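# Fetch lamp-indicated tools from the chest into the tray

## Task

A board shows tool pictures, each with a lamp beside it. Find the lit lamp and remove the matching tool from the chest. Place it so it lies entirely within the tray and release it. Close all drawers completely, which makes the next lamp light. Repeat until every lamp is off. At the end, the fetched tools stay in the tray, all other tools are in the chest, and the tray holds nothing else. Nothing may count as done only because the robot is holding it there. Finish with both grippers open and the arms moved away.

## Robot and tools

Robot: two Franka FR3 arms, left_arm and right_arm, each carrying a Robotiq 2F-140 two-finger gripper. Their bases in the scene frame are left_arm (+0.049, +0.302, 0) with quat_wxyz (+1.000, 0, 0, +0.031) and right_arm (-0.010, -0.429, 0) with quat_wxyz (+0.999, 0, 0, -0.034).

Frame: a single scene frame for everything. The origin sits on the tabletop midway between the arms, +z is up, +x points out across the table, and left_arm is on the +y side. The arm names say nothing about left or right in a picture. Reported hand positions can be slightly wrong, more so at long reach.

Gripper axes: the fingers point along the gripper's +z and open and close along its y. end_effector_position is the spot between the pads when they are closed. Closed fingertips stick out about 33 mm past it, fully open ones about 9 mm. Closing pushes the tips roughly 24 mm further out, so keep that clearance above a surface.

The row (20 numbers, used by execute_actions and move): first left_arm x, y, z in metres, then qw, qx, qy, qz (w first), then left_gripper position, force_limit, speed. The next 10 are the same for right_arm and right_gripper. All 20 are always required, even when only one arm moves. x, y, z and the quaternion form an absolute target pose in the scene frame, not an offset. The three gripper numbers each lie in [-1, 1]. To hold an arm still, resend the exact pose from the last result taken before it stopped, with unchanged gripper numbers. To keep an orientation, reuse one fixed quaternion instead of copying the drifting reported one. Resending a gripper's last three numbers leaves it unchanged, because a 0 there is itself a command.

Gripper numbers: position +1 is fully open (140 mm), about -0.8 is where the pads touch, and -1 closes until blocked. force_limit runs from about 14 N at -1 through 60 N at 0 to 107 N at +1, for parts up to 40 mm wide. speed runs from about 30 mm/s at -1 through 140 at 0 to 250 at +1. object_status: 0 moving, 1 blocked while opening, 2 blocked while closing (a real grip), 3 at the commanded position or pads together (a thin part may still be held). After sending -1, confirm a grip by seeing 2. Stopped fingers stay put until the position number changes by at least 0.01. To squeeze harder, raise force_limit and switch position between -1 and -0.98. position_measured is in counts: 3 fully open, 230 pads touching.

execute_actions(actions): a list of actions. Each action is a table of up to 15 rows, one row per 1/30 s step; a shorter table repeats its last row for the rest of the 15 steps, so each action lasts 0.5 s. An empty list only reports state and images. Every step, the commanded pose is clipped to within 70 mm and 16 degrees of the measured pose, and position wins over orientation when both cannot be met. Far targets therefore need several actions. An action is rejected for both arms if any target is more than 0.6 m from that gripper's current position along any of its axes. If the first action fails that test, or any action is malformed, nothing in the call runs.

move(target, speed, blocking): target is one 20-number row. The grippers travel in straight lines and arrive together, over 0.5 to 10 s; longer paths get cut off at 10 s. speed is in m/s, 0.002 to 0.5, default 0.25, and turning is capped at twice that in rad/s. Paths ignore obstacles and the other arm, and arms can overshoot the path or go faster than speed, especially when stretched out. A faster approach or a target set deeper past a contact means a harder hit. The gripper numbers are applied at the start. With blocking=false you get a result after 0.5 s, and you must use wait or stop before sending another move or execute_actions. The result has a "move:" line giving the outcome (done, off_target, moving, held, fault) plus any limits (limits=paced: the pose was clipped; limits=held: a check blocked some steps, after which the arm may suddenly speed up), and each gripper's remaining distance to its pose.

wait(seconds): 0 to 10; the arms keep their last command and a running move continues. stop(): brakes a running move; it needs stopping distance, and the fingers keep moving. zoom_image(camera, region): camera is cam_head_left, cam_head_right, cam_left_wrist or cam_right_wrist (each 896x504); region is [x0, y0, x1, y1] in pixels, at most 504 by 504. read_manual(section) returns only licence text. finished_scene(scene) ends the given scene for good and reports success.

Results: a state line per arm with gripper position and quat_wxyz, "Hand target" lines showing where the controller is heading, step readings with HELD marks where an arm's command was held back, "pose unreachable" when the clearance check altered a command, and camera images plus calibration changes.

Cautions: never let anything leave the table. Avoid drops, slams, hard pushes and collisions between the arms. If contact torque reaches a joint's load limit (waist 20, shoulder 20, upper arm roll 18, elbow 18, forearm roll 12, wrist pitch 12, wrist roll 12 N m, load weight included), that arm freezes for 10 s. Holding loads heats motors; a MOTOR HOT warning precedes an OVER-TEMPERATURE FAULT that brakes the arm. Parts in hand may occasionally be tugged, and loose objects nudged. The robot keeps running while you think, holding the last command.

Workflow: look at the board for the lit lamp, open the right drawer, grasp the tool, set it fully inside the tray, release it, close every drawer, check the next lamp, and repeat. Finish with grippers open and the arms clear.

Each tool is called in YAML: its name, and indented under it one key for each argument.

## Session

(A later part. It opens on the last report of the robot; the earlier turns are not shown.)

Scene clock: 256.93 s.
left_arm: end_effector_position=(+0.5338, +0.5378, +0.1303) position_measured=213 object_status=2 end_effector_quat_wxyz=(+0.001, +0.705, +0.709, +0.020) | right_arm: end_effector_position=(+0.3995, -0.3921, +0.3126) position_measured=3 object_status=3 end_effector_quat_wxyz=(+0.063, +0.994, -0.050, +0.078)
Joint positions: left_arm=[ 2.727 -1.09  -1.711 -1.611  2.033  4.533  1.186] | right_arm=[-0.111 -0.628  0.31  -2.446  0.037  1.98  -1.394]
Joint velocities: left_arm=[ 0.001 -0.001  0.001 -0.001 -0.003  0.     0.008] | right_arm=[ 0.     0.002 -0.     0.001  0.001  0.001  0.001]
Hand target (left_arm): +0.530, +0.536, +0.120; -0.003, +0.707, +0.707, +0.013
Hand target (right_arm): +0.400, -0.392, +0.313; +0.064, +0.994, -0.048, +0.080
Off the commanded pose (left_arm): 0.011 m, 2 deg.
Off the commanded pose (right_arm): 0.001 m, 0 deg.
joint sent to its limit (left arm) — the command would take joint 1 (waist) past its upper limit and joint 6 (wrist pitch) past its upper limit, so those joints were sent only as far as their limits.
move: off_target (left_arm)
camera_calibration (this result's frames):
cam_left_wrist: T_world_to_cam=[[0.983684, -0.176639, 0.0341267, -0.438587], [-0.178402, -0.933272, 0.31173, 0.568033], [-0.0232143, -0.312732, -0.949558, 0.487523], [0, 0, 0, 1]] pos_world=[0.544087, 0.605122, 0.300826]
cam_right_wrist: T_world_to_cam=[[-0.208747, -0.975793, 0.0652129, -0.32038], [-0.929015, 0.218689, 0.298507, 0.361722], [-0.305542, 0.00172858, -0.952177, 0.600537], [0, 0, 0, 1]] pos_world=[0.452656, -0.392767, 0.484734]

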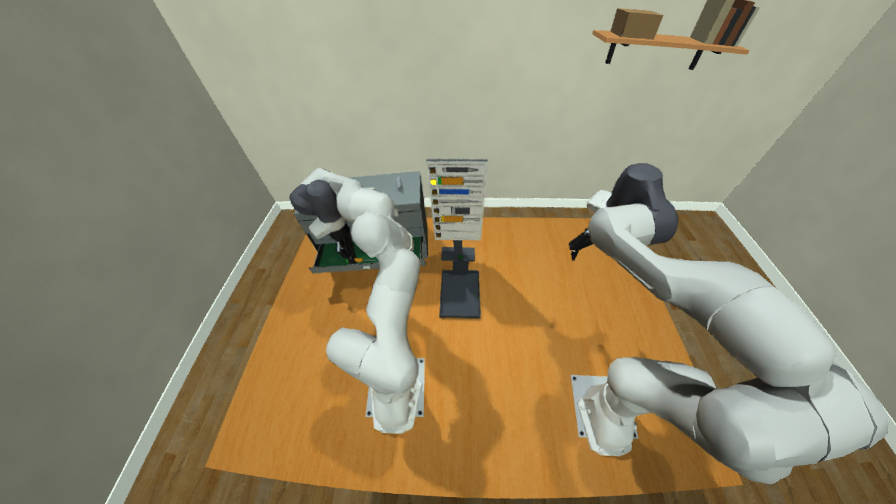

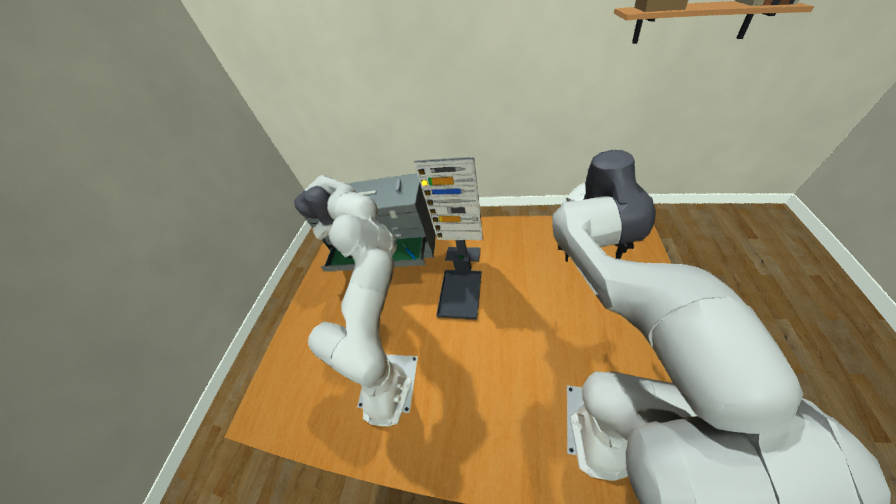

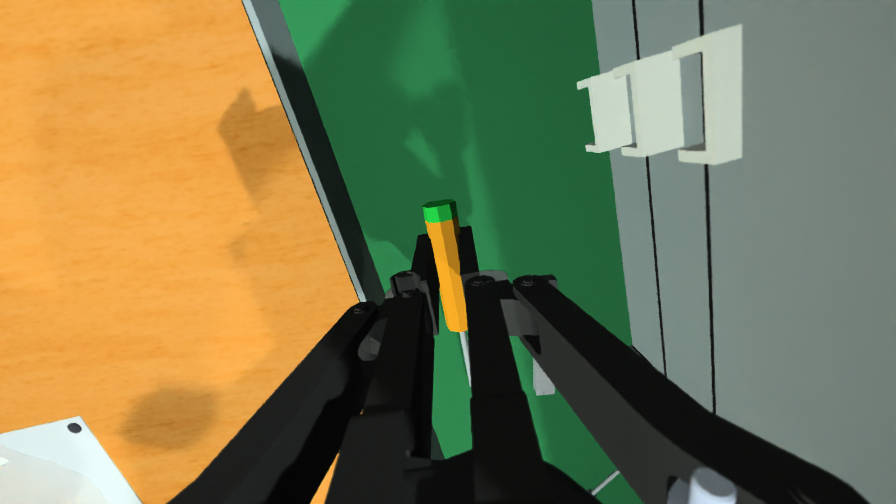

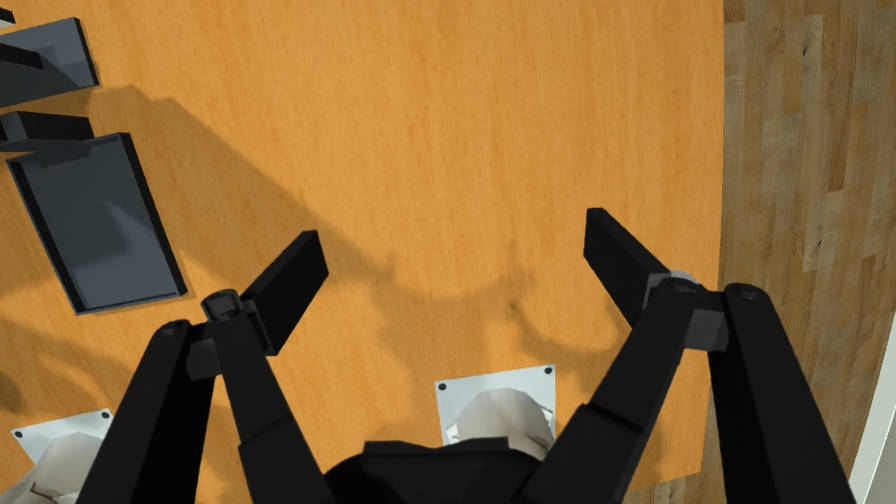

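Gripped. Lift and carry over the tray (long axis along x).

move:
  target: [0.531,0.537,0.3,0,0.707,0.707,0,-1,0.5,0,0.4,-0.392,0.313,0.064,0.994,-0.048,0.08,1,0,0]
  speed: 0.1

move:
  target: [0.47,0.05,0.12,0,0,1,0,-1,0.5,0,0.4,-0.392,0.313,0.064,0.994,-0.048,0.08,1,0,0]
  speed: 0.15

Scene clock: 259.40 s.
left_arm: end_effector_position=(+0.5310, +0.5365, +0.2974) position_measured=213 object_status=2 end_effector_quat_wxyz=(+0.001, +0.710, +0.701, +0.071) | right_arm: end_effector_position=(+0.3995, -0.3921, +0.3125) position_measured=3 object_status=3 end_effector_quat_wxyz=(+0.063, +0.994, -0.050, +0.078)
Joint positions: left_arm=[ 2.728 -0.639 -1.87  -1.403  2.518  4.533  0.895] | right_arm=[-0.111 -0.628  0.31  -2.446  0.037  1.98  -1.394]
Joint velocities: left_arm=[ 0.     0.    -0.001  0.     0.003 -0.    -0.032] | right_arm=[ 0.001  0.     0.     0.002 -0.001  0.    -0.   ]
Hand target (left_arm): +0.531, +0.537, +0.298; +0.001, +0.706, +0.705, +0.071
Hand target (right_arm): +0.400, -0.392, +0.313; +0.064, +0.994, -0.048, +0.080
Off the commanded pose (left_arm): 0.003 m, 8 deg.
Off the commanded pose (right_arm): 0.001 m, 0 deg.
joint sent to its limit (left arm) — the command would take joint 1 (waist) past its upper limit and joint 6 (wrist pitch) past its upper limit, so those joints were sent only as far as their limits.
move: off_target (left_arm)
camera_calibration (this result's frames):
cam_left_wrist: T_world_to_cam=[[0.975697, -0.199477, 0.0906832, -0.442109], [-0.215397, -0.949105, 0.22979, 0.566706], [0.0402301, -0.243739, -0.969006, 0.580795], [0, 0, 0, 1]] pos_world=[0.530066, 0.591235, 0.472663]
cam_right_wrist: T_world_to_cam=[[-0.208741, -0.975794, 0.0652161, -0.320383], [-0.929016, 0.218685, 0.298506, 0.36172], [-0.305543, 0.00172386, -0.952177, 0.600534], [0, 0, 0, 1]] pos_world=[0.452655, -0.392765, 0.484733]

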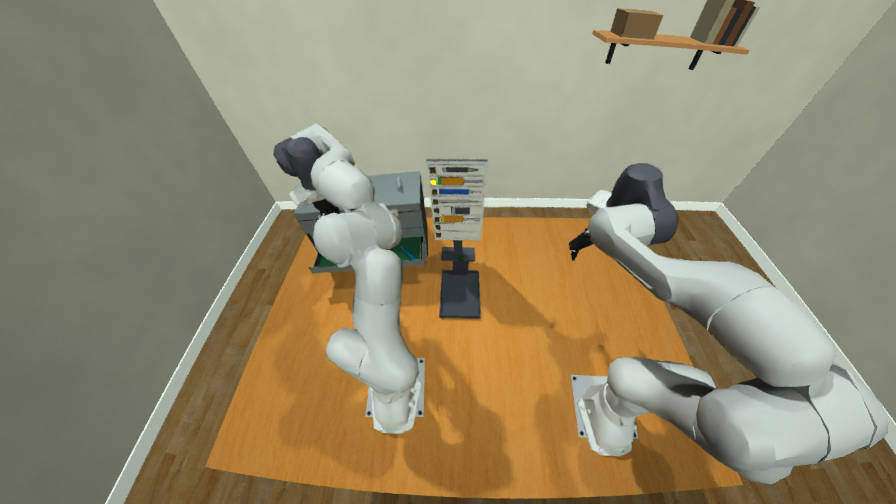

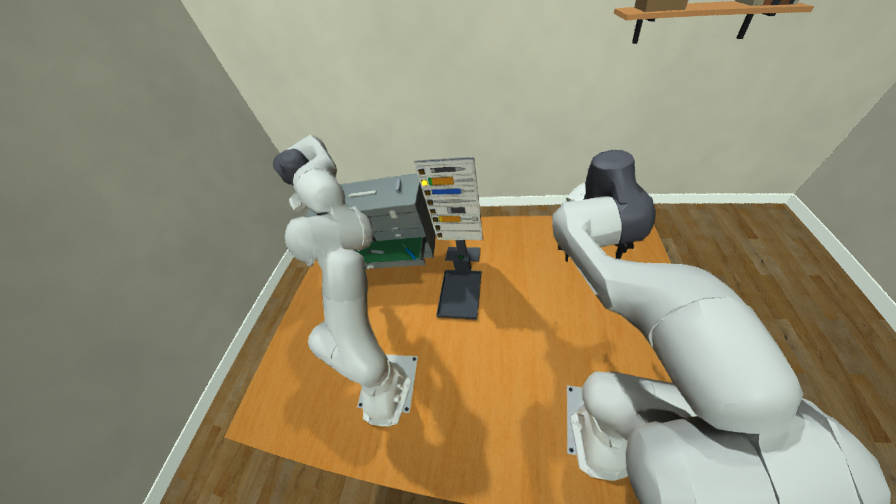

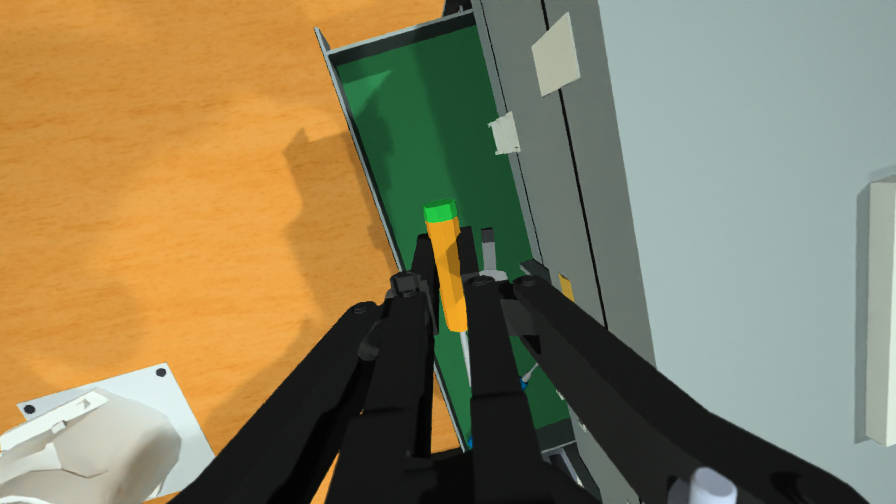

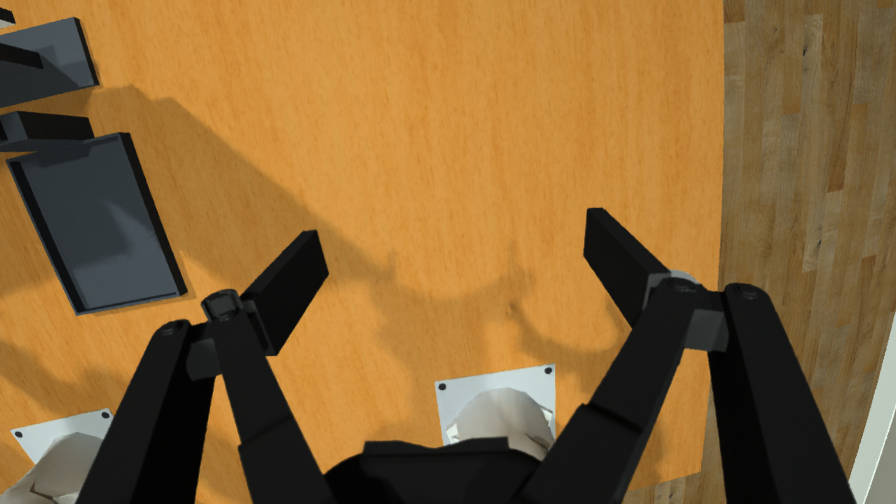

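Scene clock: 265.67 s.
left_arm: end_effector_position=(+0.4641, +0.0562, +0.1223) position_measured=213 object_status=2 end_effector_quat_wxyz=(+0.007, +0.007, +1.000, +0.009) | right_arm: end_effector_position=(+0.3995, -0.3921, +0.3125) position_measured=3 object_status=3 end_effector_quat_wxyz=(+0.063, +0.994, -0.050, +0.078)
Joint positions: left_arm=[ 1.593 -1.108 -1.613 -1.86   2.019  4.53  -1.231] | right_arm=[-0.111 -0.628  0.31  -2.446  0.037  1.98  -1.394]
Joint velocities: left_arm=[ 0.002  0.002 -0.     0.002  0.004 -0.    -0.034] | right_arm=[ 0.002 -0.001  0.001  0.001  0.001  0.     0.   ]
Hand target (left_arm): +0.463, +0.057, +0.123; +0.004, -0.000, +1.000, +0.009
Hand target (right_arm): +0.400, -0.392, +0.313; +0.064, +0.994, -0.048, +0.080
Off the commanded pose (left_arm): 0.009 m, 1 deg.
Off the commanded pose (right_arm): 0.001 m, 0 deg.
joint sent to its limit (left arm) — the command would take joint 6 (wrist pitch) past its upper limit, so that joint was sent only as far as its limit.
move: off_target (left_arm)
camera_calibration (this result's frames):
cam_left_wrist: T_world_to_cam=[[0.195354, 0.980323, 0.0283449, -0.153208], [0.916384, -0.192757, 0.350836, -0.445891], [0.349396, -0.0425625, -0.936008, 0.137953], [0, 0, 0, 1]] pos_world=[0.390337, 0.0701162, 0.289902]
cam_right_wrist: T_world_to_cam=[[-0.208733, -0.975796, 0.0652209, -0.320387], [-0.929017, 0.218678, 0.298507, 0.361716], [-0.305544, 0.00171678, -0.952176, 0.60053], [0, 0, 0, 1]] pos_world=[0.452654, -0.392762, 0.484731]

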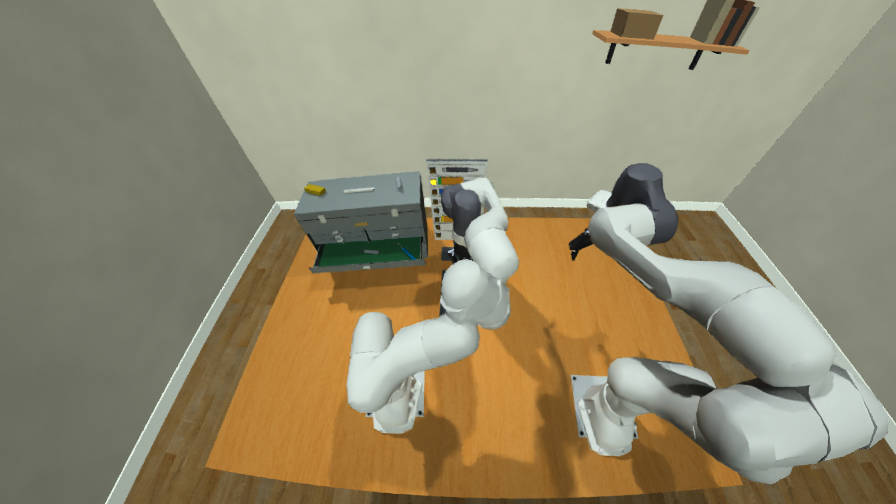

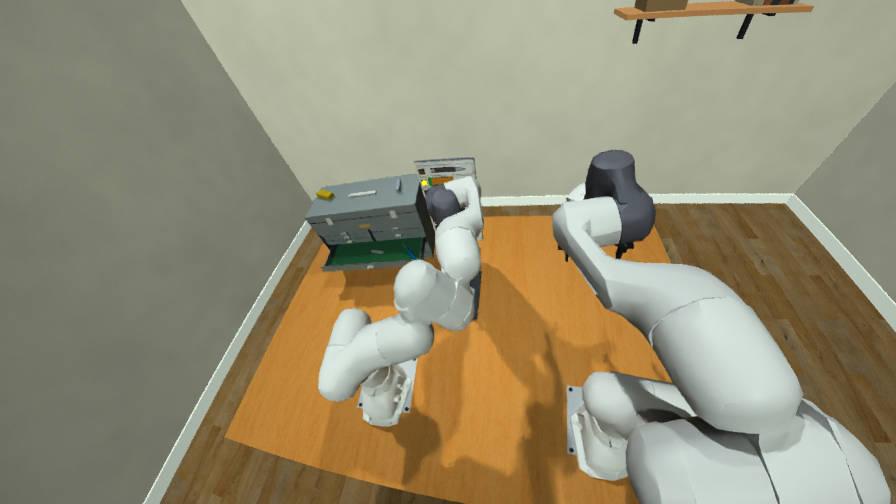

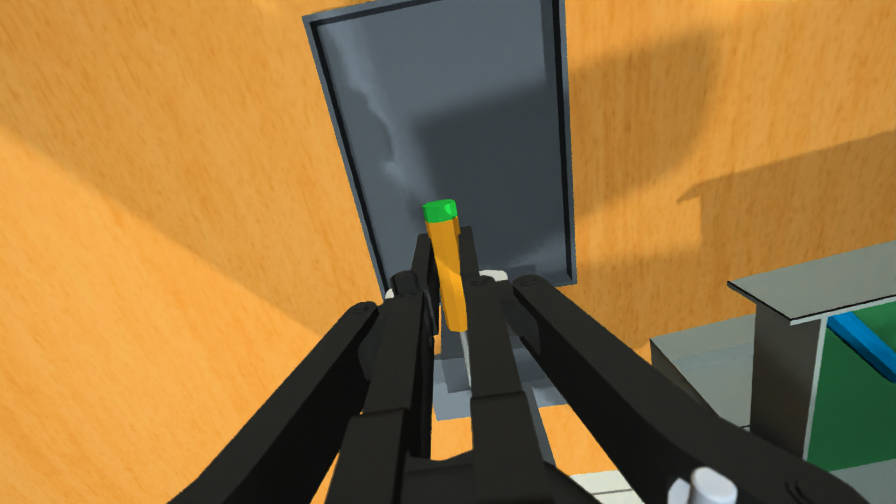

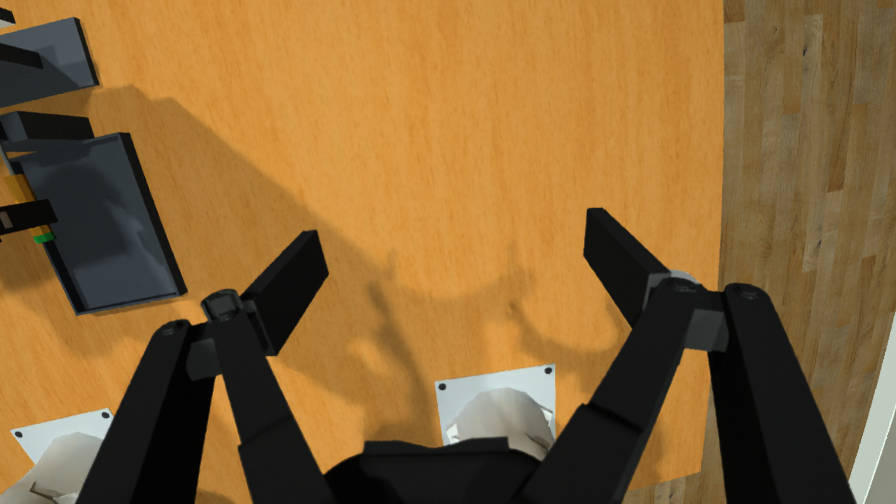

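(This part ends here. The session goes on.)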